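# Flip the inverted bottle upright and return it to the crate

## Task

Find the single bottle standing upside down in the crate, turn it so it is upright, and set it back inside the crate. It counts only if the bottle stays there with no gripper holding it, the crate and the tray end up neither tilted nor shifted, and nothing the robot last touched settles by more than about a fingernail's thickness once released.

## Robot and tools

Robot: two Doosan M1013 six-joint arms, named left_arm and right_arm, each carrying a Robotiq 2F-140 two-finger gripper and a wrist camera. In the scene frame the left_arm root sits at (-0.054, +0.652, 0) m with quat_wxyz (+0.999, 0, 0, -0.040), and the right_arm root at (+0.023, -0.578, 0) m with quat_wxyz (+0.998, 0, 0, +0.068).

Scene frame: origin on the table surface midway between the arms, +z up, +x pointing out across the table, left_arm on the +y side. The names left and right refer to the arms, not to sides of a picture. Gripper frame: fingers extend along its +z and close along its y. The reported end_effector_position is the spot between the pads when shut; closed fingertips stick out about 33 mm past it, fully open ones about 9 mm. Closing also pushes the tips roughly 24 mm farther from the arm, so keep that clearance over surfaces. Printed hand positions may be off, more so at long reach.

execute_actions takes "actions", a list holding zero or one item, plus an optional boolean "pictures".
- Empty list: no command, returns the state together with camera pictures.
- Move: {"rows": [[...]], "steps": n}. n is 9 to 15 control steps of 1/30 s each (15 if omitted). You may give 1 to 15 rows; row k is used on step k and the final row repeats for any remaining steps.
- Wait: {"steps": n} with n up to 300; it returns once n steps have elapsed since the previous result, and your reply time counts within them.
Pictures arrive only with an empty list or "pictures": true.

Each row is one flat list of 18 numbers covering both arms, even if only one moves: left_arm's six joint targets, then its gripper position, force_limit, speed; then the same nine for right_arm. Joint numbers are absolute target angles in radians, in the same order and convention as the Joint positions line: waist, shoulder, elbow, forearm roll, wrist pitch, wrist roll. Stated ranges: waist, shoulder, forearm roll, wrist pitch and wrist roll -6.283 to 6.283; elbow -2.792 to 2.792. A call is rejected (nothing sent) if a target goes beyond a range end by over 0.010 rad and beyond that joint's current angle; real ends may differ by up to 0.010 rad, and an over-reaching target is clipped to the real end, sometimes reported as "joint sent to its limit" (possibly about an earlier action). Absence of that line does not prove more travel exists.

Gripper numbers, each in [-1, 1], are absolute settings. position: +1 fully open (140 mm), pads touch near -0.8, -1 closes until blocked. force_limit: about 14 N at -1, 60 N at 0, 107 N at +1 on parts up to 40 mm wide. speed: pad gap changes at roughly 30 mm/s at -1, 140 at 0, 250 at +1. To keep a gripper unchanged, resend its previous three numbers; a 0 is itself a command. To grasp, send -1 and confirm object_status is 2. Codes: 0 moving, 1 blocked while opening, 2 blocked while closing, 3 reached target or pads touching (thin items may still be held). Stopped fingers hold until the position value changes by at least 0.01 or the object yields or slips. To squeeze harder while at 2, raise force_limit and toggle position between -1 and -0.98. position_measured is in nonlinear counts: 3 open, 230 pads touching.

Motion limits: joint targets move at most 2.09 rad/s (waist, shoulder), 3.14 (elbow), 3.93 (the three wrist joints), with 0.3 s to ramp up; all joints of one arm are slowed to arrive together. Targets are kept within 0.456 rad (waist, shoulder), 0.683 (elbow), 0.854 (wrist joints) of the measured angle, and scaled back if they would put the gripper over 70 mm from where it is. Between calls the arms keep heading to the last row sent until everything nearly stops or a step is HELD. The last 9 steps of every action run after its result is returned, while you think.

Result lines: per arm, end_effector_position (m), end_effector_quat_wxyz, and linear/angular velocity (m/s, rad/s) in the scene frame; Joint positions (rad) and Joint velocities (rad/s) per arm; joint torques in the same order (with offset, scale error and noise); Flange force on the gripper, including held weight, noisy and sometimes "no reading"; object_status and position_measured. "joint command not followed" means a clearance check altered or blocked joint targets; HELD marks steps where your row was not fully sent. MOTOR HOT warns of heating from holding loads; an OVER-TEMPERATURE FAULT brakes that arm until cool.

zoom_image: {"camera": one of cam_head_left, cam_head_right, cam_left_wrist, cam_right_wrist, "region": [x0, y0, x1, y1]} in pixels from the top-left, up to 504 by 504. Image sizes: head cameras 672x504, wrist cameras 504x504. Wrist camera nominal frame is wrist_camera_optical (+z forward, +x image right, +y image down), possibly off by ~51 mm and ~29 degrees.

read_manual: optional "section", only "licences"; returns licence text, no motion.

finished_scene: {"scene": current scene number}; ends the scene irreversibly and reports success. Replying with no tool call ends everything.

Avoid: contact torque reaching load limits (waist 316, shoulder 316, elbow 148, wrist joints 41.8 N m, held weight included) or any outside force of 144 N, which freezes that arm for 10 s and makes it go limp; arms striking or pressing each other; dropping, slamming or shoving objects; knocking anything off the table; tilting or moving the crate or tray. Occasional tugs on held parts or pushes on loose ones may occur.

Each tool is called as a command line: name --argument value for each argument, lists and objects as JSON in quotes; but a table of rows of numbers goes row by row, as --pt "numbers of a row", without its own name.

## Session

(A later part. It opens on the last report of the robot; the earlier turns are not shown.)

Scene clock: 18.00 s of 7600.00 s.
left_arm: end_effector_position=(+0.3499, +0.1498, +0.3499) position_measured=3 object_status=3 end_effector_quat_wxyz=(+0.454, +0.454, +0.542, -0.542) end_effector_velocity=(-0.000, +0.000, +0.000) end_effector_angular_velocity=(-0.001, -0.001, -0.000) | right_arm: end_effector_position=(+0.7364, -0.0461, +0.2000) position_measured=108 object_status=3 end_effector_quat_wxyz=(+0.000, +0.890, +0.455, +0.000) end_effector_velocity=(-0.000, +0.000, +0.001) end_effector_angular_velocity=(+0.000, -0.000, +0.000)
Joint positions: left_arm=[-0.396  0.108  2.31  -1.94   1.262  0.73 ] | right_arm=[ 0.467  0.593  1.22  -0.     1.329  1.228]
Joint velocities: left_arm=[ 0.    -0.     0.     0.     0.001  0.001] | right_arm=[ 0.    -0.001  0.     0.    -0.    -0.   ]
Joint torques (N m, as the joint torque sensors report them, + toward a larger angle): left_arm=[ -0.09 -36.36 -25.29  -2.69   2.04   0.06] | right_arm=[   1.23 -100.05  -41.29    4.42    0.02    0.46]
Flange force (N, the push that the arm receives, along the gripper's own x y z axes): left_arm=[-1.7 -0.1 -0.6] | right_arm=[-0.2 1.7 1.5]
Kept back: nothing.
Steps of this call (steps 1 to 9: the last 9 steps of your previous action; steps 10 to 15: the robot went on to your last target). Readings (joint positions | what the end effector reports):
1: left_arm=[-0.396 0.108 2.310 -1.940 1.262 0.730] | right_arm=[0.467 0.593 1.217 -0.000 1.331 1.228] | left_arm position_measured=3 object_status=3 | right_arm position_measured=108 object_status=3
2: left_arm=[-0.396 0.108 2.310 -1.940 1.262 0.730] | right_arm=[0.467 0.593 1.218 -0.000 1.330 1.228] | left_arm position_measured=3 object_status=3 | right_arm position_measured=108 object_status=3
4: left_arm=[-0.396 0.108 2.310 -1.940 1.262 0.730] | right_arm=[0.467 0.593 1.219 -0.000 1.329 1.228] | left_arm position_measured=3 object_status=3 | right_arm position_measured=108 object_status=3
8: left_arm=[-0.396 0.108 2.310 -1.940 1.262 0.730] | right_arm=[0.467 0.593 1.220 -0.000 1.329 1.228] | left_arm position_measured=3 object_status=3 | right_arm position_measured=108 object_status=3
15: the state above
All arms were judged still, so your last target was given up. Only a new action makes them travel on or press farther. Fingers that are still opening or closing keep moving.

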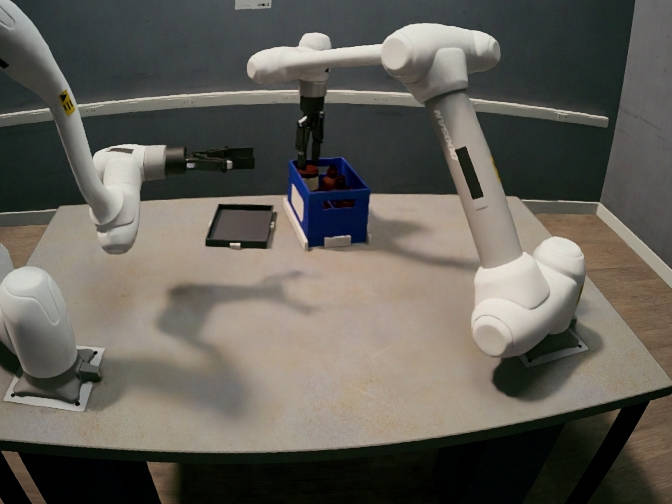

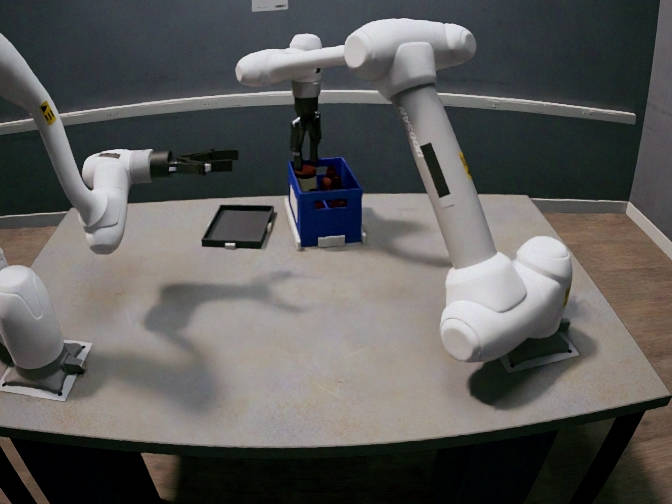

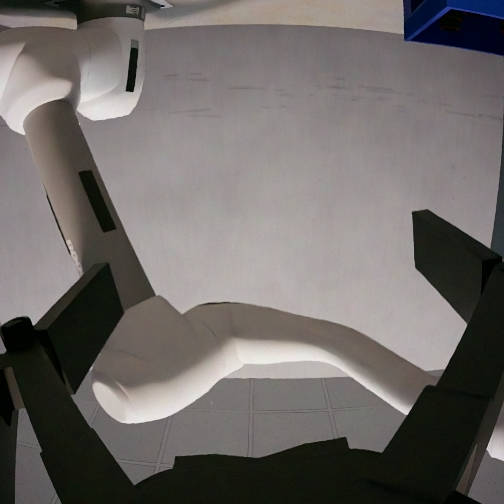

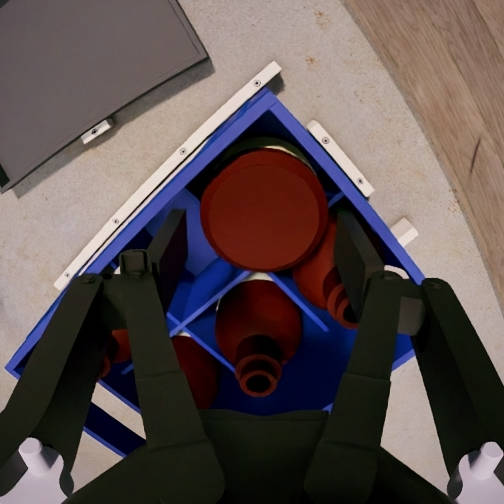

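execute_actions --actions '[{"rows": [[-0.396,0.108,2.310,-1.940,1.262,0.73,1,0,0,0.4649,0.6026,1.2411,0,1.2979,1.2267,0.17,0,0]], "steps": 15}]'

execute_actions --actions '[{"steps": 15}]' --pictures true

zoom_image --camera "cam_right_wrist" --region '[130, 80, 400, 320]'

Scene clock: 19.57 s of 7600.00 s.
left_arm: end_effector_position=(+0.3499, +0.1498, +0.3499) position_measured=3 object_status=3 end_effector_quat_wxyz=(+0.454, +0.454, +0.542, -0.542) end_effector_velocity=(-0.000, +0.000, -0.000) end_effector_angular_velocity=(-0.001, -0.001, -0.000) | right_arm: end_effector_position=(+0.7374, -0.0468, +0.1827) position_measured=108 object_status=3 end_effector_quat_wxyz=(-0.000, +0.891, +0.455, -0.000) end_effector_velocity=(+0.003, -0.001, -0.031) end_effector_angular_velocity=(+0.004, -0.005, +0.000)
Joint positions: left_arm=[-0.396  0.108  2.31  -1.94   1.262  0.73 ] | right_arm=[0.465 0.601 1.238 0.    1.302 1.227]
Joint velocities: left_arm=[-0.    -0.     0.001 -0.001  0.001  0.002] | right_arm=[-0.002  0.014  0.035 -0.    -0.055 -0.003]
Joint torques (N m, as the joint torque sensors report them, + toward a larger angle): left_arm=[  0.65 -36.88 -25.55  -2.65   2.     0.09] | right_arm=[   3.66 -101.73  -42.27    4.29    0.12    0.36]
Flange force (N, the push that the arm receives, along the gripper's own x y z axes): left_arm=[-0.5 -0.5 1.1] | right_arm=[-2.8 3.4 0.7]
Steps of this call (steps 1 to 41: nothing new was sent; steps 42 to 47: the first 6 steps of this action). Readings (joint positions | what the end effector reports):
42: left_arm=[-0.396 0.108 2.310 -1.940 1.262 0.730] | right_arm=[0.466 0.593 1.220 0.000 1.328 1.228] | left_arm position_measured=3 object_status=3 | right_arm position_measured=108 object_status=3
43: left_arm=[-0.396 0.108 2.310 -1.940 1.262 0.730] | right_arm=[0.466 0.595 1.223 0.000 1.323 1.228] | left_arm position_measured=3 object_status=3 | right_arm position_measured=108 object_status=3
45: left_arm=[-0.396 0.108 2.310 -1.940 1.262 0.730] | right_arm=[0.465 0.600 1.234 0.000 1.308 1.227] | left_arm position_measured=3 object_status=3 | right_arm position_measured=108 object_status=3
47: the state above

Scene clock: 20.07 s of 7600.00 s.
left_arm: end_effector_position=(+0.3499, +0.1498, +0.3499) position_measured=3 object_status=3 end_effector_quat_wxyz=(+0.454, +0.454, +0.542, -0.542) end_effector_velocity=(-0.000, -0.000, +0.001) end_effector_angular_velocity=(-0.001, -0.002, -0.002) | right_arm: end_effector_position=(+0.7376, -0.0469, +0.1801) position_measured=108 object_status=3 end_effector_quat_wxyz=(-0.000, +0.890, +0.455, -0.000) end_effector_velocity=(+0.000, -0.001, -0.001) end_effector_angular_velocity=(-0.001, +0.000, -0.000)
Joint positions: left_arm=[-0.396  0.108  2.31  -1.94   1.262  0.73 ] | right_arm=[0.465 0.603 1.241 0.    1.298 1.227]
Joint velocities: left_arm=[-0.    -0.001 -0.001  0.001  0.001 -0.   ] | right_arm=[-0.     0.001  0.    -0.001 -0.    -0.   ]
Joint torques (N m, as the joint torque sensors report them, + toward a larger angle): left_arm=[  0.67 -35.95 -25.61  -2.7    2.05   0.1 ] | right_arm=[  1.69 -99.4  -41.36   4.13   0.01   0.51]
Flange force (N, the push that the arm receives, along the gripper's own x y z axes): left_arm=[-2.0 -1.9 0.7] | right_arm=[-2.9 1.8 1.9]
Kept back: nothing.
Steps of this call (steps 1 to 9: the last 9 steps of your previous action; steps 10 to 15: the robot went on to your last target). Readings (joint positions | what the end effector reports):
1: left_arm=[-0.396 0.108 2.310 -1.940 1.262 0.730] | right_arm=[0.465 0.602 1.239 0.000 1.301 1.227] | left_arm position_measured=3 object_status=3 | right_arm position_measured=108 object_status=3
2: left_arm=[-0.396 0.108 2.310 -1.940 1.262 0.730] | right_arm=[0.465 0.602 1.240 0.000 1.300 1.227] | left_arm position_measured=3 object_status=3 | right_arm position_measured=108 object_status=3
4: left_arm=[-0.396 0.108 2.310 -1.940 1.262 0.730] | right_arm=[0.465 0.602 1.241 0.000 1.299 1.227] | left_arm position_measured=3 object_status=3 | right_arm position_measured=108 object_status=3
8: left_arm=[-0.396 0.108 2.310 -1.940 1.262 0.730] | right_arm=[0.465 0.603 1.241 0.000 1.298 1.227] | left_arm position_measured=3 object_status=3 | right_arm position_measured=108 object_status=3
15: the state above
All arms were judged still, so your last target was given up. Only a new action makes them travel on or press farther. Fingers that are still opening or closing keep moving.

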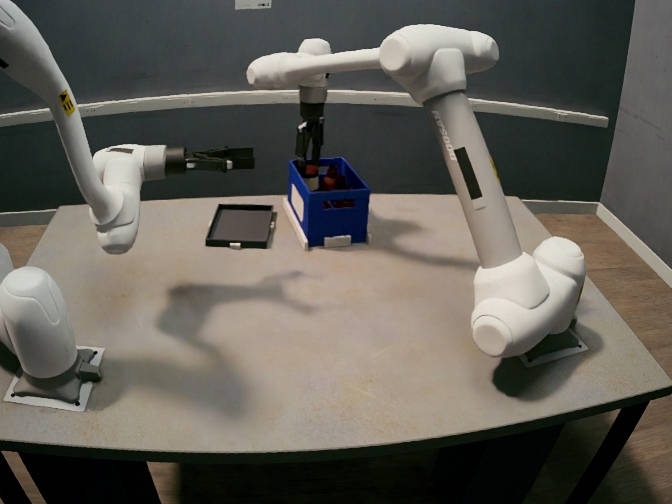

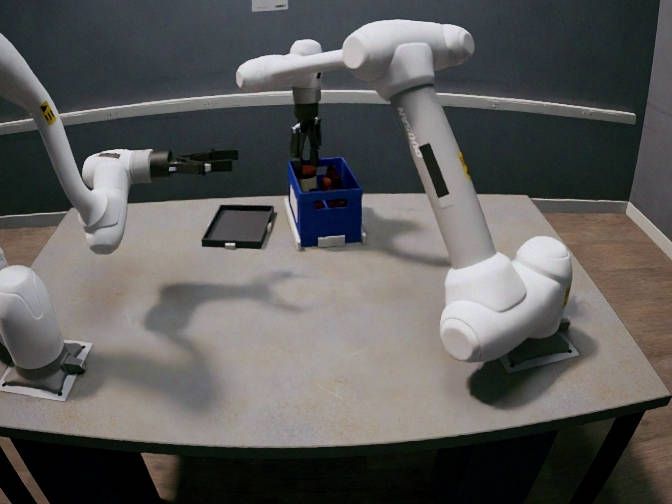

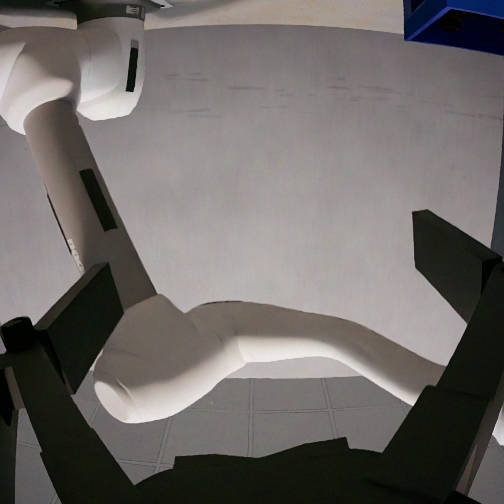

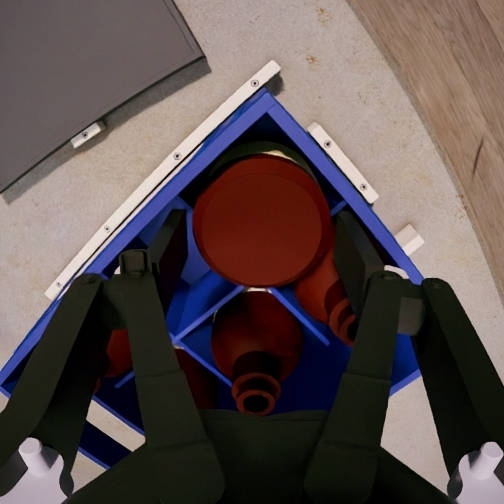

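Region (130, 80, 400, 320) of cam_right_wrist's 504x504 image, scaled by 1.867, with more detail than that image has.

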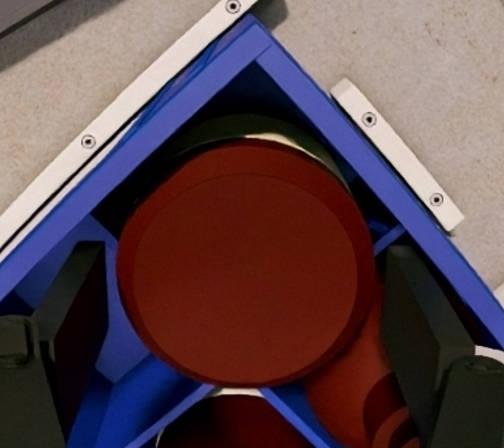

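execute_actions --actions '[{"rows": [[-0.396,0.108,2.310,-1.940,1.262,0.73,1,0,0,0.4649,0.6098,1.2572,0,1.2746,1.2267,0.17,0,0]], "steps": 15}]'

execute_actions --actions '[{"steps": 15}]' --pictures true

zoom_image --camera "cam_right_wrist" --region '[130, 80, 400, 320]'

Scene clock: 20.80 s of 7600.00 s.
left_arm: end_effector_position=(+0.3499, +0.1498, +0.3499) position_measured=3 object_status=3 end_effector_quat_wxyz=(+0.454, +0.454, +0.542, -0.542) end_effector_velocity=(+0.001, -0.000, +0.001) end_effector_angular_velocity=(-0.001, +0.000, +0.000) | right_arm: end_effector_position=(+0.7376, -0.0470, +0.1670) position_measured=108 object_status=3 end_effector_quat_wxyz=(+0.000, +0.890, +0.455, -0.000) end_effector_velocity=(+0.001, +0.000, -0.023) end_effector_angular_velocity=(+0.002, -0.004, +0.000)
Joint positions: left_arm=[-0.396  0.108  2.31  -1.94   1.262  0.73 ] | right_arm=[ 0.465  0.609  1.255 -0.     1.278  1.227]
Joint velocities: left_arm=[-0.     0.    -0.001 -0.001  0.    -0.001] | right_arm=[-0.     0.011  0.026 -0.    -0.04  -0.001]
Joint torques (N m, as the joint torque sensors report them, + toward a larger angle): left_arm=[  0.31 -36.4  -25.51  -2.56   2.09   0.04] | right_arm=[   1.61 -103.08  -42.68    4.4     0.1     0.54]
Flange force (N, the push that the arm receives, along the gripper's own x y z axes): left_arm=[-0.9 -0.7 0.7] | right_arm=[-2.2 1.7 2.9]
Steps of this call (steps 1 to 16: nothing new was sent; steps 17 to 22: the first 6 steps of this action). Readings (joint positions | what the end effector reports):
17: left_arm=[-0.396 0.108 2.310 -1.940 1.262 0.730] | right_arm=[0.465 0.603 1.241 0.000 1.298 1.227] | left_arm position_measured=3 object_status=3 | right_arm position_measured=108 object_status=3
18: left_arm=[-0.396 0.108 2.310 -1.940 1.262 0.730] | right_arm=[0.465 0.604 1.244 0.000 1.293 1.227] | left_arm position_measured=3 object_status=3 | right_arm position_measured=108 object_status=3
20: left_arm=[-0.396 0.108 2.310 -1.940 1.262 0.730] | right_arm=[0.465 0.608 1.252 -0.000 1.282 1.227] | left_arm position_measured=3 object_status=3 | right_arm position_measured=108 object_status=3
22: the state above

Scene clock: 21.30 s of 7600.00 s.
left_arm: end_effector_position=(+0.3499, +0.1498, +0.3499) position_measured=3 object_status=3 end_effector_quat_wxyz=(+0.454, +0.454, +0.542, -0.542) end_effector_velocity=(+0.000, +0.000, -0.000) end_effector_angular_velocity=(+0.000, -0.002, -0.000) | right_arm: end_effector_position=(+0.7377, -0.0470, +0.1651) position_measured=108 object_status=3 end_effector_quat_wxyz=(+0.000, +0.890, +0.455, +0.000) end_effector_velocity=(-0.000, +0.000, -0.001) end_effector_angular_velocity=(-0.001, +0.001, +0.000)
Joint positions: left_arm=[-0.396  0.108  2.31  -1.94   1.262  0.73 ] | right_arm=[ 0.465  0.61   1.257 -0.     1.275  1.227]
Joint velocities: left_arm=[ 0.001  0.    -0.001  0.001  0.     0.001] | right_arm=[ 0.     0.001  0.001 -0.    -0.001 -0.   ]
Joint torques (N m, as the joint torque sensors report them, + toward a larger angle): left_arm=[ -0.09 -36.84 -25.36  -2.66   2.09   0.08] | right_arm=[   1.01 -100.76  -40.74    4.35    0.06    0.54]
Flange force (N, the push that the arm receives, along the gripper's own x y z axes): left_arm=[-0.8 0.6 -0.3] | right_arm=[-0.3 1.8 2.0]
Kept back: nothing.
Steps of this call (steps 1 to 9: the last 9 steps of your previous action; steps 10 to 15: the robot went on to your last target). Readings (joint positions | what the end effector reports):
1: left_arm=[-0.396 0.108 2.310 -1.940 1.262 0.730] | right_arm=[0.465 0.609 1.256 -0.000 1.277 1.227] | left_arm position_measured=3 object_status=3 | right_arm position_measured=108 object_status=3
2: left_arm=[-0.396 0.108 2.310 -1.940 1.262 0.730] | right_arm=[0.465 0.609 1.256 -0.000 1.276 1.227] | left_arm position_measured=3 object_status=3 | right_arm position_measured=108 object_status=3
4: left_arm=[-0.396 0.108 2.310 -1.940 1.262 0.730] | right_arm=[0.465 0.610 1.257 -0.000 1.275 1.227] | left_arm position_measured=3 object_status=3 | right_arm position_measured=108 object_status=3
8: left_arm=[-0.396 0.108 2.310 -1.940 1.262 0.730] | right_arm=[0.465 0.610 1.257 -0.000 1.275 1.227] | left_arm position_measured=3 object_status=3 | right_arm position_measured=108 object_status=3
15: the state above
All arms were judged still, so your last target was given up. Only a new action makes them travel on or press farther. Fingers that are still opening or closing keep moving.

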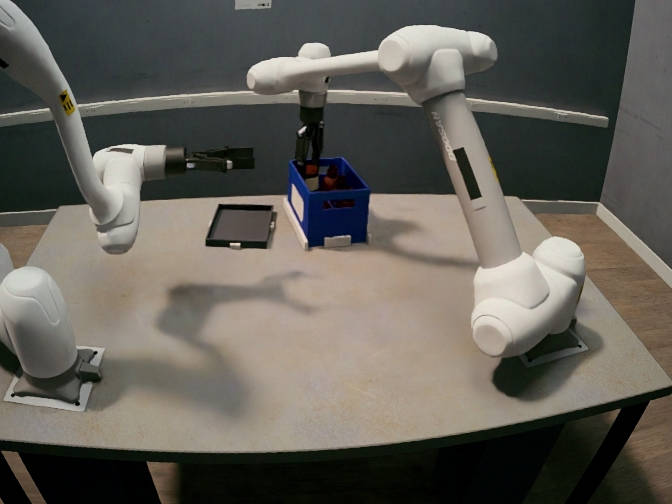

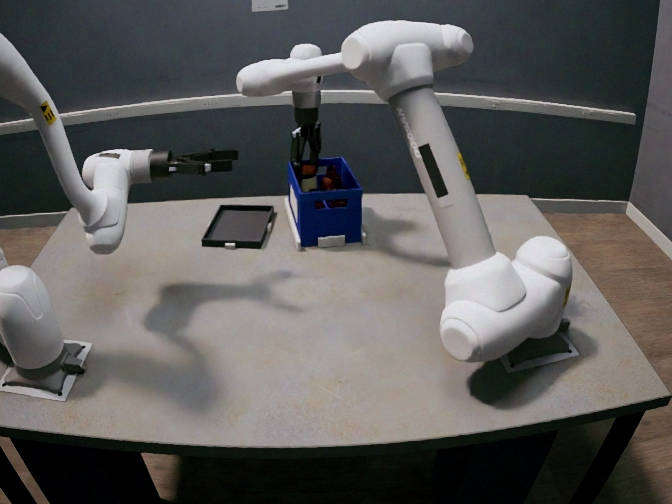

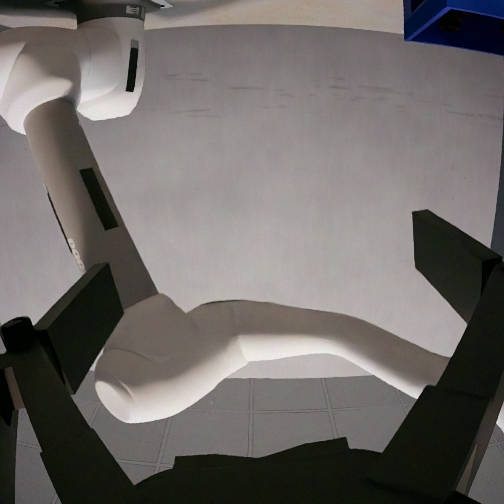

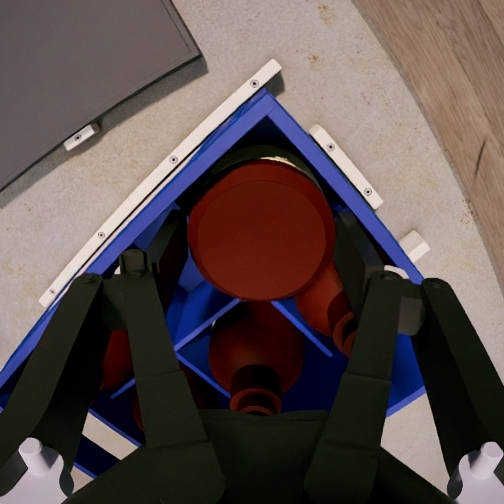

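Region (130, 80, 400, 320) of cam_right_wrist's 504x504 image, scaled by 1.867, with more detail than that image has.

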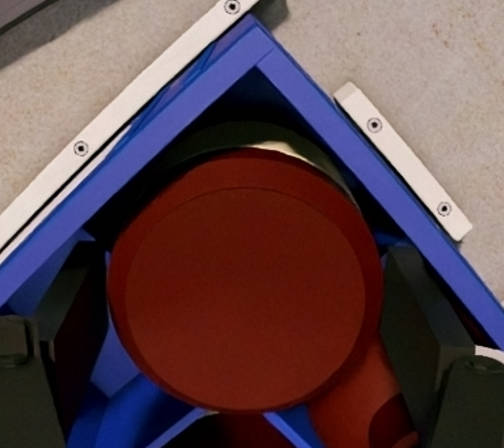

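execute_actions --actions '[{"rows": [[-0.396,0.108,2.310,-1.940,1.262,0.73,1,0,0,0.4649,0.6175,1.2725,0,1.2516,1.2267,0.17,0,0]], "steps": 15}]'

execute_actions --actions '[{"steps": 15}]' --pictures true

Scene clock: 22.00 s of 7600.00 s.
left_arm: end_effector_position=(+0.3499, +0.1498, +0.3499) position_measured=3 object_status=3 end_effector_quat_wxyz=(+0.454, +0.454, +0.542, -0.542) end_effector_velocity=(-0.000, +0.000, +0.000) end_effector_angular_velocity=(+0.000, -0.001, +0.000) | right_arm: end_effector_position=(+0.7376, -0.0469, +0.1520) position_measured=108 object_status=3 end_effector_quat_wxyz=(-0.000, +0.891, +0.455, -0.000) end_effector_velocity=(-0.000, +0.000, -0.025) end_effector_angular_velocity=(+0.001, -0.001, -0.001)
Joint positions: left_arm=[-0.396  0.108  2.31  -1.94   1.262  0.73 ] | right_arm=[0.465 0.617 1.27  0.    1.255 1.227]
Joint velocities: left_arm=[-0.    -0.001  0.     0.    -0.001  0.   ] | right_arm=[ 0.     0.012  0.026  0.    -0.04   0.001]
Joint torques (N m, as the joint torque sensors report them, + toward a larger angle): left_arm=[ -0.02 -36.55 -25.2   -2.7    2.07   0.07] | right_arm=[   1.65 -102.43  -42.29    4.37    0.1     0.5 ]
Flange force (N, the push that the arm receives, along the gripper's own x y z axes): left_arm=[-1.5 0.1 -0.3] | right_arm=[-3.6 1.1 2.6]
Steps of this call (steps 1 to 15: nothing new was sent; steps 16 to 21: the first 6 steps of this action). Readings (joint positions | what the end effector reports):
16: left_arm=[-0.396 0.108 2.310 -1.940 1.262 0.730] | right_arm=[0.465 0.610 1.257 -0.000 1.274 1.227] | left_arm position_measured=3 object_status=3 | right_arm position_measured=108 object_status=3
17: left_arm=[-0.396 0.108 2.310 -1.940 1.262 0.730] | right_arm=[0.465 0.611 1.260 0.000 1.270 1.227] | left_arm position_measured=3 object_status=3 | right_arm position_measured=108 object_status=3
19: left_arm=[-0.396 0.108 2.310 -1.940 1.262 0.730] | right_arm=[0.465 0.615 1.268 0.000 1.259 1.227] | left_arm position_measured=3 object_status=3 | right_arm position_measured=108 object_status=3
21: the state above

Scene clock: 22.50 s of 7600.00 s.
left_arm: end_effector_position=(+0.3499, +0.1498, +0.3499) position_measured=3 object_status=3 end_effector_quat_wxyz=(+0.454, +0.454, +0.542, -0.542) end_effector_velocity=(+0.000, -0.000, +0.001) end_effector_angular_velocity=(-0.001, +0.001, +0.000) | right_arm: end_effector_position=(+0.7376, -0.0469, +0.1501) position_measured=108 object_status=3 end_effector_quat_wxyz=(-0.000, +0.891, +0.455, -0.000) end_effector_velocity=(+0.000, -0.000, +0.001) end_effector_angular_velocity=(+0.000, -0.001, -0.000)
Joint positions: left_arm=[-0.396  0.108  2.31  -1.94   1.262  0.73 ] | right_arm=[0.465 0.617 1.272 0.    1.252 1.227]
Joint velocities: left_arm=[ 0.    -0.    -0.001 -0.     0.001 -0.002] | right_arm=[-0. -0. -0.  0. -0. -0.]
Joint torques (N m, as the joint torque sensors report them, + toward a larger angle): left_arm=[  0.3  -36.21 -25.44  -2.6    2.07   0.06] | right_arm=[   1.12 -100.66  -40.87    4.11    0.02    0.49]
Flange force (N, the push that the arm receives, along the gripper's own x y z axes): left_arm=[-1.6 -1.1 0.2] | right_arm=[-2.4 1.2 1.8]
Kept back: nothing.
Steps of this call (steps 1 to 9: the last 9 steps of your previous action; steps 10 to 15: the robot went on to your last target). Readings (joint positions | what the end effector reports):
1: left_arm=[-0.396 0.108 2.310 -1.940 1.262 0.730] | right_arm=[0.465 0.617 1.271 0.000 1.254 1.227] | left_arm position_measured=3 object_status=3 | right_arm position_measured=108 object_status=3
2: left_arm=[-0.396 0.108 2.310 -1.940 1.262 0.730] | right_arm=[0.465 0.617 1.272 0.000 1.253 1.227] | left_arm position_measured=3 object_status=3 | right_arm position_measured=108 object_status=3
4: left_arm=[-0.396 0.108 2.310 -1.940 1.262 0.730] | right_arm=[0.465 0.617 1.272 0.000 1.252 1.227] | left_arm position_measured=3 object_status=3 | right_arm position_measured=108 object_status=3
8: left_arm=[-0.396 0.108 2.310 -1.940 1.262 0.730] | right_arm=[0.465 0.617 1.272 0.000 1.252 1.227] | left_arm position_measured=3 object_status=3 | right_arm position_measured=108 object_status=3
15: the state above
All arms were judged still, so your last target was given up. Only a new action makes them travel on or press farther. Fingers that are still opening or closing keep moving.

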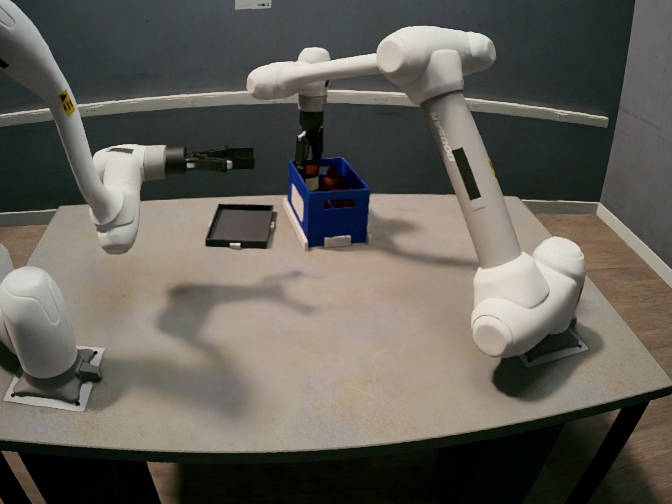

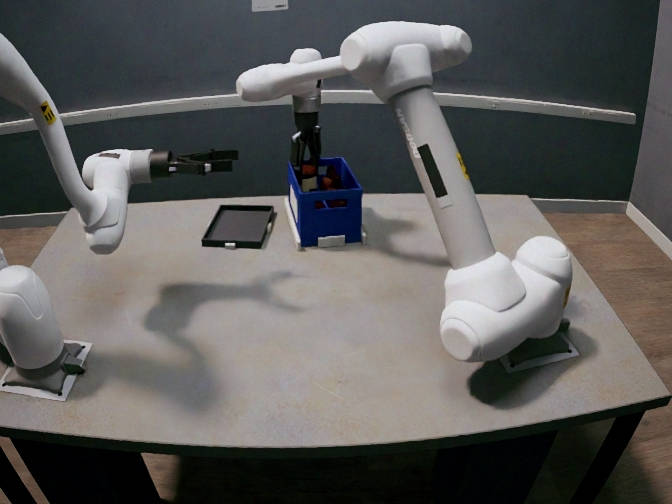

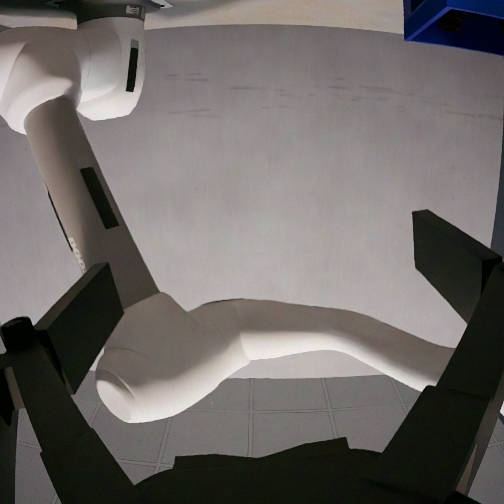

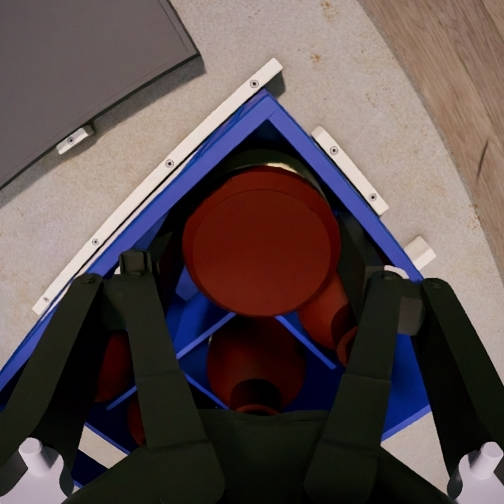

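execute_actions --actions '[{"rows": [[-0.396,0.108,2.310,-1.940,1.262,0.73,1,0,0,0.4649,0.6175,1.2725,0,1.2516,1.2267,-1,-1,-1]], "steps": 15}]'

execute_actions --actions '[{"steps": 15}]' --pictures true

Scene clock: 23.07 s of 7600.00 s.
left_arm: end_effector_position=(+0.3499, +0.1498, +0.3499) position_measured=3 object_status=3 end_effector_quat_wxyz=(+0.454, +0.454, +0.542, -0.542) end_effector_velocity=(+0.000, +0.000, +0.000) end_effector_angular_velocity=(-0.001, +0.001, -0.000) | right_arm: end_effector_position=(+0.7376, -0.0469, +0.1501) position_measured=115 object_status=0 end_effector_quat_wxyz=(-0.000, +0.891, +0.455, -0.000) end_effector_velocity=(-0.000, +0.000, +0.000) end_effector_angular_velocity=(-0.000, +0.000, +0.000)
Joint positions: left_arm=[-0.396  0.108  2.31  -1.94   1.262  0.73 ] | right_arm=[0.465 0.618 1.273 0.    1.252 1.227]
Joint velocities: left_arm=[ 0.     0.001 -0.     0.     0.001 -0.   ] | right_arm=[ 0. -0.  0. -0.  0.  0.]
Joint torques (N m, as the joint torque sensors report them, + toward a larger angle): left_arm=[  0.7  -37.29 -25.38  -2.67   2.     0.04] | right_arm=[   0.92 -100.26  -40.65    4.08    0.07    0.46]
Flange force (N, the push that the arm receives, along the gripper's own x y z axes): left_arm=[0.4 0.4 1.6] | right_arm=[-2.5 0.7 1.4]
Steps of this call (steps 1 to 11: nothing new was sent; steps 12 to 17: the first 6 steps of this action). Readings (joint positions | what the end effector reports):
12: left_arm=[-0.396 0.108 2.310 -1.940 1.262 0.730] | right_arm=[0.465 0.618 1.272 0.000 1.252 1.227] | left_arm position_measured=3 object_status=3 | right_arm position_measured=108 object_status=0
13: left_arm=[-0.396 0.108 2.310 -1.940 1.262 0.730] | right_arm=[0.465 0.618 1.272 0.000 1.252 1.227] | left_arm position_measured=3 object_status=3 | right_arm position_measured=108 object_status=0
15: left_arm=[-0.396 0.108 2.310 -1.940 1.262 0.730] | right_arm=[0.465 0.618 1.273 0.000 1.252 1.227] | left_arm position_measured=3 object_status=3 | right_arm position_measured=112 object_status=0
17: the state above

Scene clock: 23.57 s of 7600.00 s.
left_arm: end_effector_position=(+0.3499, +0.1498, +0.3499) position_measured=3 object_status=3 end_effector_quat_wxyz=(+0.454, +0.454, +0.542, -0.542) end_effector_velocity=(+0.001, -0.000, +0.001) end_effector_angular_velocity=(-0.001, -0.002, +0.000) | right_arm: end_effector_position=(+0.7376, -0.0469, +0.1501) position_measured=118 object_status=2 end_effector_quat_wxyz=(-0.000, +0.890, +0.455, -0.000) end_effector_velocity=(+0.000, -0.001, +0.000) end_effector_angular_velocity=(-0.000, +0.001, +0.000)
Joint positions: left_arm=[-0.396  0.108  2.31  -1.94   1.262  0.73 ] | right_arm=[0.465 0.618 1.273 0.    1.252 1.227]
Joint velocities: left_arm=[ 0.    -0.001 -0.002 -0.     0.     0.   ] | right_arm=[-0.001 -0.    -0.     0.     0.001 -0.001]
Joint torques (N m, as the joint torque sensors report them, + toward a larger angle): left_arm=[  0.5  -36.45 -25.63  -2.65   1.99   0.11] | right_arm=[  0.34 -97.7  -39.35   3.87  -0.08   0.65]
Flange force (N, the push that the arm receives, along the gripper's own x y z axes): left_arm=[-1.2 -0.7 0.8] | right_arm=[-2.6 0.5 -1.6]
Kept back: nothing.
Steps of this call (steps 1 to 9: the last 9 steps of your previous action; steps 10 to 15: the robot went on to your last target). Readings (joint positions | what the end effector reports):
1: left_arm=[-0.396 0.108 2.310 -1.940 1.262 0.730] | right_arm=[0.465 0.618 1.273 0.000 1.252 1.227] | left_arm position_measured=3 object_status=3 | right_arm position_measured=117 object_status=0
2: left_arm=[-0.396 0.108 2.310 -1.940 1.262 0.730] | right_arm=[0.465 0.618 1.273 0.000 1.252 1.227] | left_arm position_measured=3 object_status=3 | right_arm position_measured=118 object_status=0
4: left_arm=[-0.396 0.108 2.310 -1.940 1.262 0.730] | right_arm=[0.465 0.618 1.273 0.000 1.252 1.227] | left_arm position_measured=3 object_status=3 | right_arm position_measured=118 object_status=0
8: left_arm=[-0.396 0.108 2.310 -1.940 1.262 0.730] | right_arm=[0.465 0.618 1.273 0.000 1.252 1.227] | left_arm position_measured=3 object_status=3 | right_arm position_measured=118 object_status=2
15: the state above
All arms were judged still, so your last target was given up. Only a new action makes them travel on or press farther. Fingers that are still opening or closing keep moving.

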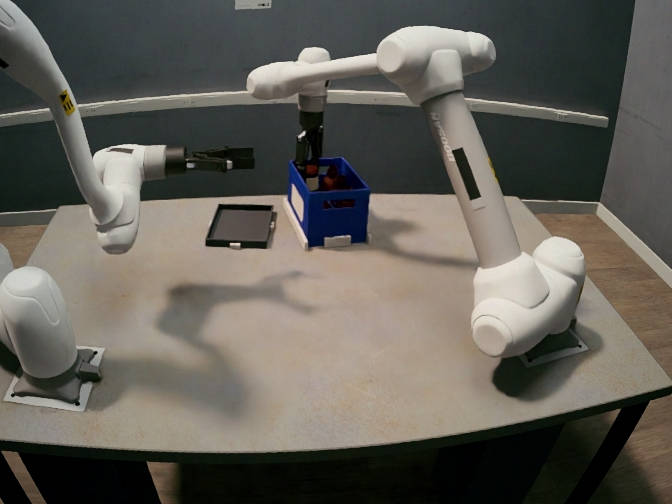

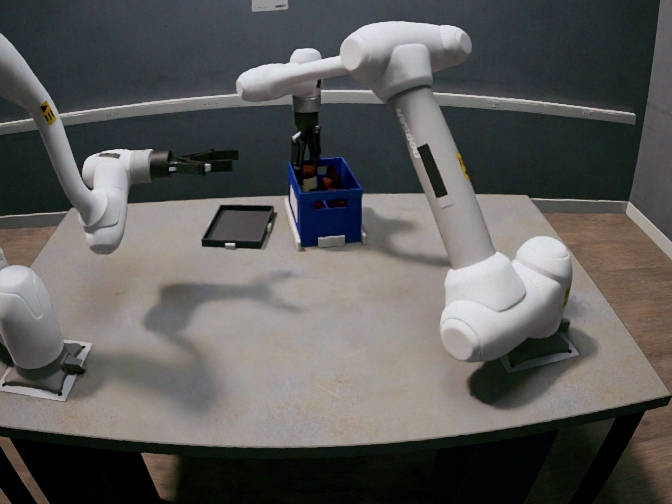

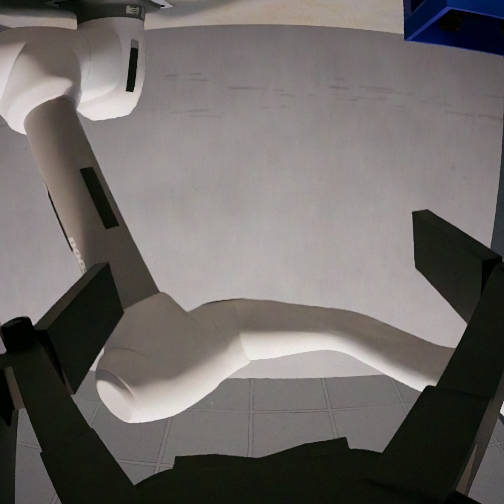

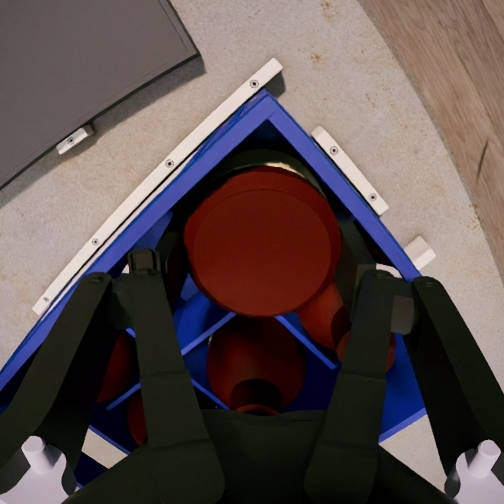

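execute_actions --actions '[{"rows": [[-0.396,0.108,2.310,-1.940,1.262,0.73,1,0,0,0.4649,0.6175,1.2725,0,1.2516,1.2267,-0.98,0.7,-1]], "steps": 12}]'

execute_actions --actions '[{"rows": [[-0.396,0.108,2.310,-1.940,1.262,0.73,1,0,0,0.4649,0.6150,1.2674,0,1.2593,1.2267,-0.98,0.7,-1],[-0.396,0.108,2.310,-1.940,1.262,0.73,1,0,0,0.4649,0.6124,1.2623,0,1.2669,1.2267,-0.98,0.7,-1],[-0.396,0.108,2.310,-1.940,1.262,0.73,1,0,0,0.4649,0.6098,1.2572,0,1.2746,1.2267,-0.98,0.7,-1],[-0.396,0.108,2.310,-1.940,1.262,0.73,1,0,0,0.4649,0.6074,1.2518,0,1.2824,1.2267,-0.98,0.7,-1],[-0.396,0.108,2.310,-1.940,1.262,0.73,1,0,0,0.4649,0.6050,1.2465,0,1.2901,1.2267,-0.98,0.7,-1],[-0.396,0.108,2.310,-1.940,1.262,0.73,1,0,0,0.4649,0.6026,1.2411,0,1.2979,1.2267,-0.98,0.7,-1],[-0.396,0.108,2.310,-1.940,1.262,0.73,1,0,0,0.4649,0.5997,1.2330,0,1.3089,1.2267,-0.98,0.7,-1],[-0.396,0.108,2.310,-1.940,1.262,0.73,1,0,0,0.4649,0.5968,1.2249,0,1.3199,1.2267,-0.98,0.7,-1],[-0.396,0.108,2.310,-1.940,1.262,0.73,1,0,0,0.4649,0.5939,1.2168,0,1.3309,1.2267,-0.98,0.7,-1],[-0.396,0.108,2.310,-1.940,1.262,0.73,1,0,0,0.4649,0.5910,1.2087,0,1.3419,1.2267,-0.98,0.7,-1],[-0.396,0.108,2.310,-1.940,1.262,0.73,1,0,0,0.4649,0.5881,1.2006,0,1.3529,1.2267,-0.98,0.7,-1]], "steps": 15}]'

execute_actions --actions '[{"steps": 12}]' --pictures true

Scene clock: 25.40 s of 7600.00 s.
left_arm: end_effector_position=(+0.3499, +0.1498, +0.3499) position_measured=3 object_status=3 end_effector_quat_wxyz=(+0.454, +0.454, +0.542, -0.542) end_effector_velocity=(-0.000, +0.000, -0.001) end_effector_angular_velocity=(+0.000, +0.003, -0.000) | right_arm: end_effector_position=(+0.7376, -0.0469, +0.1501) position_measured=124 object_status=0 end_effector_quat_wxyz=(+0.000, +0.890, +0.455, -0.000) end_effector_velocity=(+0.000, +0.000, -0.000) end_effector_angular_velocity=(+0.000, +0.000, +0.001)
Joint positions: left_arm=[-0.396  0.108  2.31  -1.94   1.262  0.73 ] | right_arm=[ 0.465  0.618  1.273 -0.     1.252  1.227]
Joint velocities: left_arm=[-0.     0.     0.001 -0.     0.    -0.001] | right_arm=[-0.     0.001 -0.     0.    -0.    -0.001]
Joint torques (N m, as the joint torque sensors report them, + toward a larger angle): left_arm=[  0.54 -37.14 -25.52  -2.72   2.05  -0.04] | right_arm=[ -2.07 -81.35 -32.13   3.07  -0.57   0.57]
Flange force (N, the push that the arm receives, along the gripper's own x y z axes): left_arm=[0.2 0.2 1.2] | right_arm=[-4.1 -1.9 -13.6]
Steps of this call (steps 1 to 52: nothing new was sent; steps 53 to 55: the first 3 steps of this action). Readings (joint positions | what the end effector reports):
53: left_arm=[-0.396 0.108 2.310 -1.940 1.262 0.730] | right_arm=[0.465 0.618 1.273 -0.000 1.252 1.227] | left_arm position_measured=3 object_status=3 | right_arm position_measured=118 object_status=0
54: left_arm=[-0.396 0.108 2.310 -1.940 1.262 0.730] | right_arm=[0.465 0.618 1.273 -0.000 1.252 1.227] | left_arm position_measured=3 object_status=3 | right_arm position_measured=124 object_status=0
55: the state above

Scene clock: 25.90 s of 7600.00 s.
left_arm: end_effector_position=(+0.3499, +0.1498, +0.3499) position_measured=3 object_status=3 end_effector_quat_wxyz=(+0.454, +0.454, +0.542, -0.542) end_effector_velocity=(+0.001, +0.000, +0.001) end_effector_angular_velocity=(-0.001, -0.001, +0.001) | right_arm: end_effector_position=(+0.7377, -0.0470, +0.1646) position_measured=125 object_status=2 end_effector_quat_wxyz=(+0.000, +0.890, +0.455, -0.000) end_effector_velocity=(+0.001, +0.000, +0.134) end_effector_angular_velocity=(+0.002, -0.004, +0.001)
Joint positions: left_arm=[-0.396  0.108  2.31  -1.94   1.262  0.73 ] | right_arm=[ 0.465  0.61   1.257 -0.     1.274  1.227]
Joint velocities: left_arm=[ 0.001 -0.001 -0.    -0.     0.    -0.   ] | right_arm=[-0.    -0.067 -0.138 -0.     0.201 -0.001]
Joint torques (N m, as the joint torque sensors report them, + toward a larger angle): left_arm=[  0.69 -36.1  -25.55  -2.71   2.13   0.  ] | right_arm=[   0.79 -103.3   -42.41    4.28   -0.06    0.55]
Flange force (N, the push that the arm receives, along the gripper's own x y z axes): left_arm=[-1.7 -1.9 0.5] | right_arm=[-1.8 1.0 2.4]
Steps of this call (steps 1 to 9: the last 9 steps of your previous action; steps 10 to 15: the first 6 steps of this action). Readings (joint positions | what the end effector reports):
10: left_arm=[-0.396 0.108 2.310 -1.940 1.262 0.730] | right_arm=[0.465 0.618 1.273 -0.000 1.252 1.227] | left_arm position_measured=3 object_status=3 | right_arm position_measured=124 object_status=2
11: left_arm=[-0.396 0.108 2.310 -1.940 1.262 0.730] | right_arm=[0.465 0.617 1.272 -0.000 1.253 1.227] | left_arm position_measured=3 object_status=3 | right_arm position_measured=124 object_status=2
13: left_arm=[-0.396 0.108 2.310 -1.940 1.262 0.730] | right_arm=[0.465 0.615 1.266 -0.000 1.262 1.227] | left_arm position_measured=3 object_status=3 | right_arm position_measured=125 object_status=2
15: the state above

Scene clock: 26.30 s of 7600.00 s.
left_arm: end_effector_position=(+0.3499, +0.1498, +0.3499) position_measured=3 object_status=3 end_effector_quat_wxyz=(+0.454, +0.454, +0.542, -0.542) end_effector_velocity=(+0.001, -0.000, +0.001) end_effector_angular_velocity=(-0.002, +0.001, +0.002) | right_arm: end_effector_position=(+0.7377, -0.0470, +0.2137) position_measured=125 object_status=2 end_effector_quat_wxyz=(+0.000, +0.890, +0.455, -0.000) end_effector_velocity=(-0.000, -0.001, +0.014) end_effector_angular_velocity=(-0.000, +0.001, -0.000)
Joint positions: left_arm=[-0.396  0.108  2.31  -1.94   1.262  0.73 ] | right_arm=[ 0.465  0.589  1.202 -0.     1.351  1.227]
Joint velocities: left_arm=[-0.    -0.     0.    -0.003  0.     0.   ] | right_arm=[-0.    -0.006 -0.016 -0.     0.023  0.   ]
Joint torques (N m, as the joint torque sensors report them, + toward a larger angle): left_arm=[  0.12 -36.83 -25.47  -2.7    2.04   0.13] | right_arm=[  1.79 -98.95 -41.14   4.23   0.11   0.63]
Flange force (N, the push that the arm receives, along the gripper's own x y z axes): left_arm=[-0.8 0.5 0.2] | right_arm=[-1.1 2.5 2.4]
Kept back: nothing.
Steps of this call (steps 1 to 9: the last 9 steps of your previous action; steps 10 to 12: the robot went on to your last target). Readings (joint positions | what the end effector reports):
1: left_arm=[-0.396 0.108 2.310 -1.940 1.262 0.730] | right_arm=[0.465 0.608 1.253 -0.000 1.281 1.227] | left_arm position_measured=3 object_status=3 | right_arm position_measured=125 object_status=2
2: left_arm=[-0.396 0.108 2.310 -1.940 1.262 0.730] | right_arm=[0.465 0.606 1.247 -0.000 1.289 1.227] | left_arm position_measured=3 object_status=3 | right_arm position_measured=125 object_status=2
4: left_arm=[-0.396 0.108 2.310 -1.940 1.262 0.730] | right_arm=[0.465 0.600 1.234 -0.000 1.307 1.227] | left_arm position_measured=3 object_status=3 | right_arm position_measured=125 object_status=2
8: left_arm=[-0.396 0.108 2.310 -1.940 1.262 0.730] | right_arm=[0.465 0.591 1.208 -0.000 1.342 1.227] | left_arm position_measured=3 object_status=3 | right_arm position_measured=125 object_status=2
12: the state above

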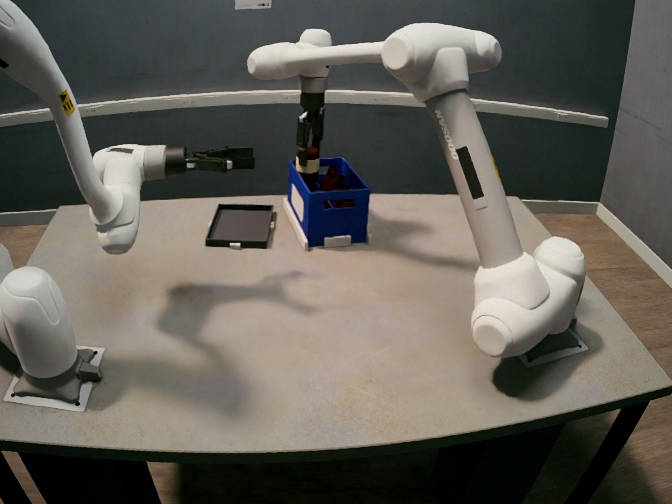

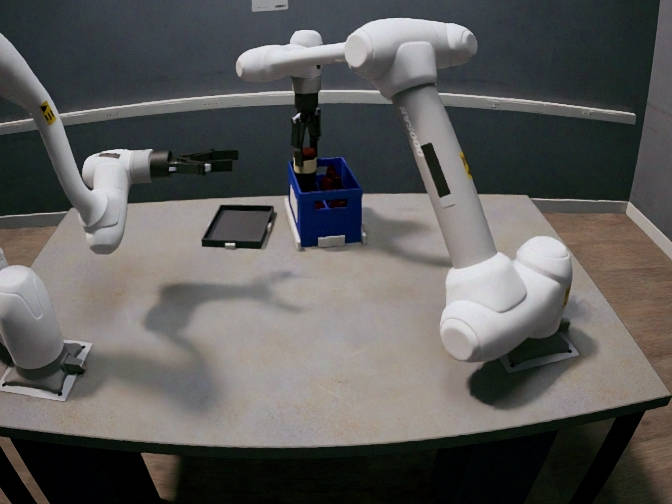

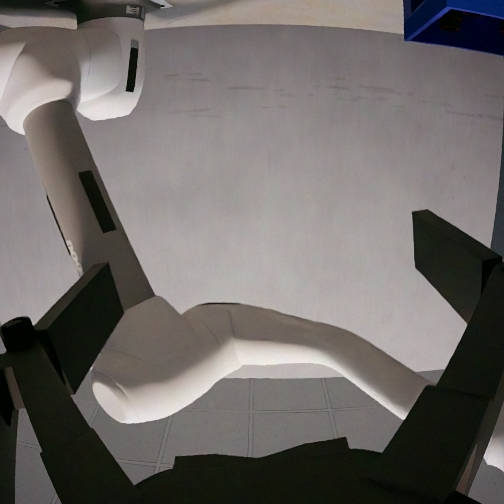

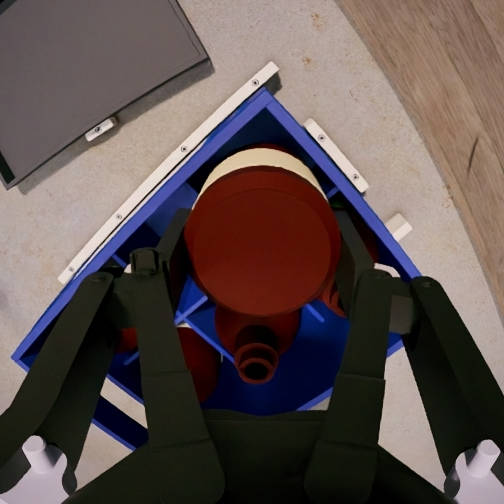

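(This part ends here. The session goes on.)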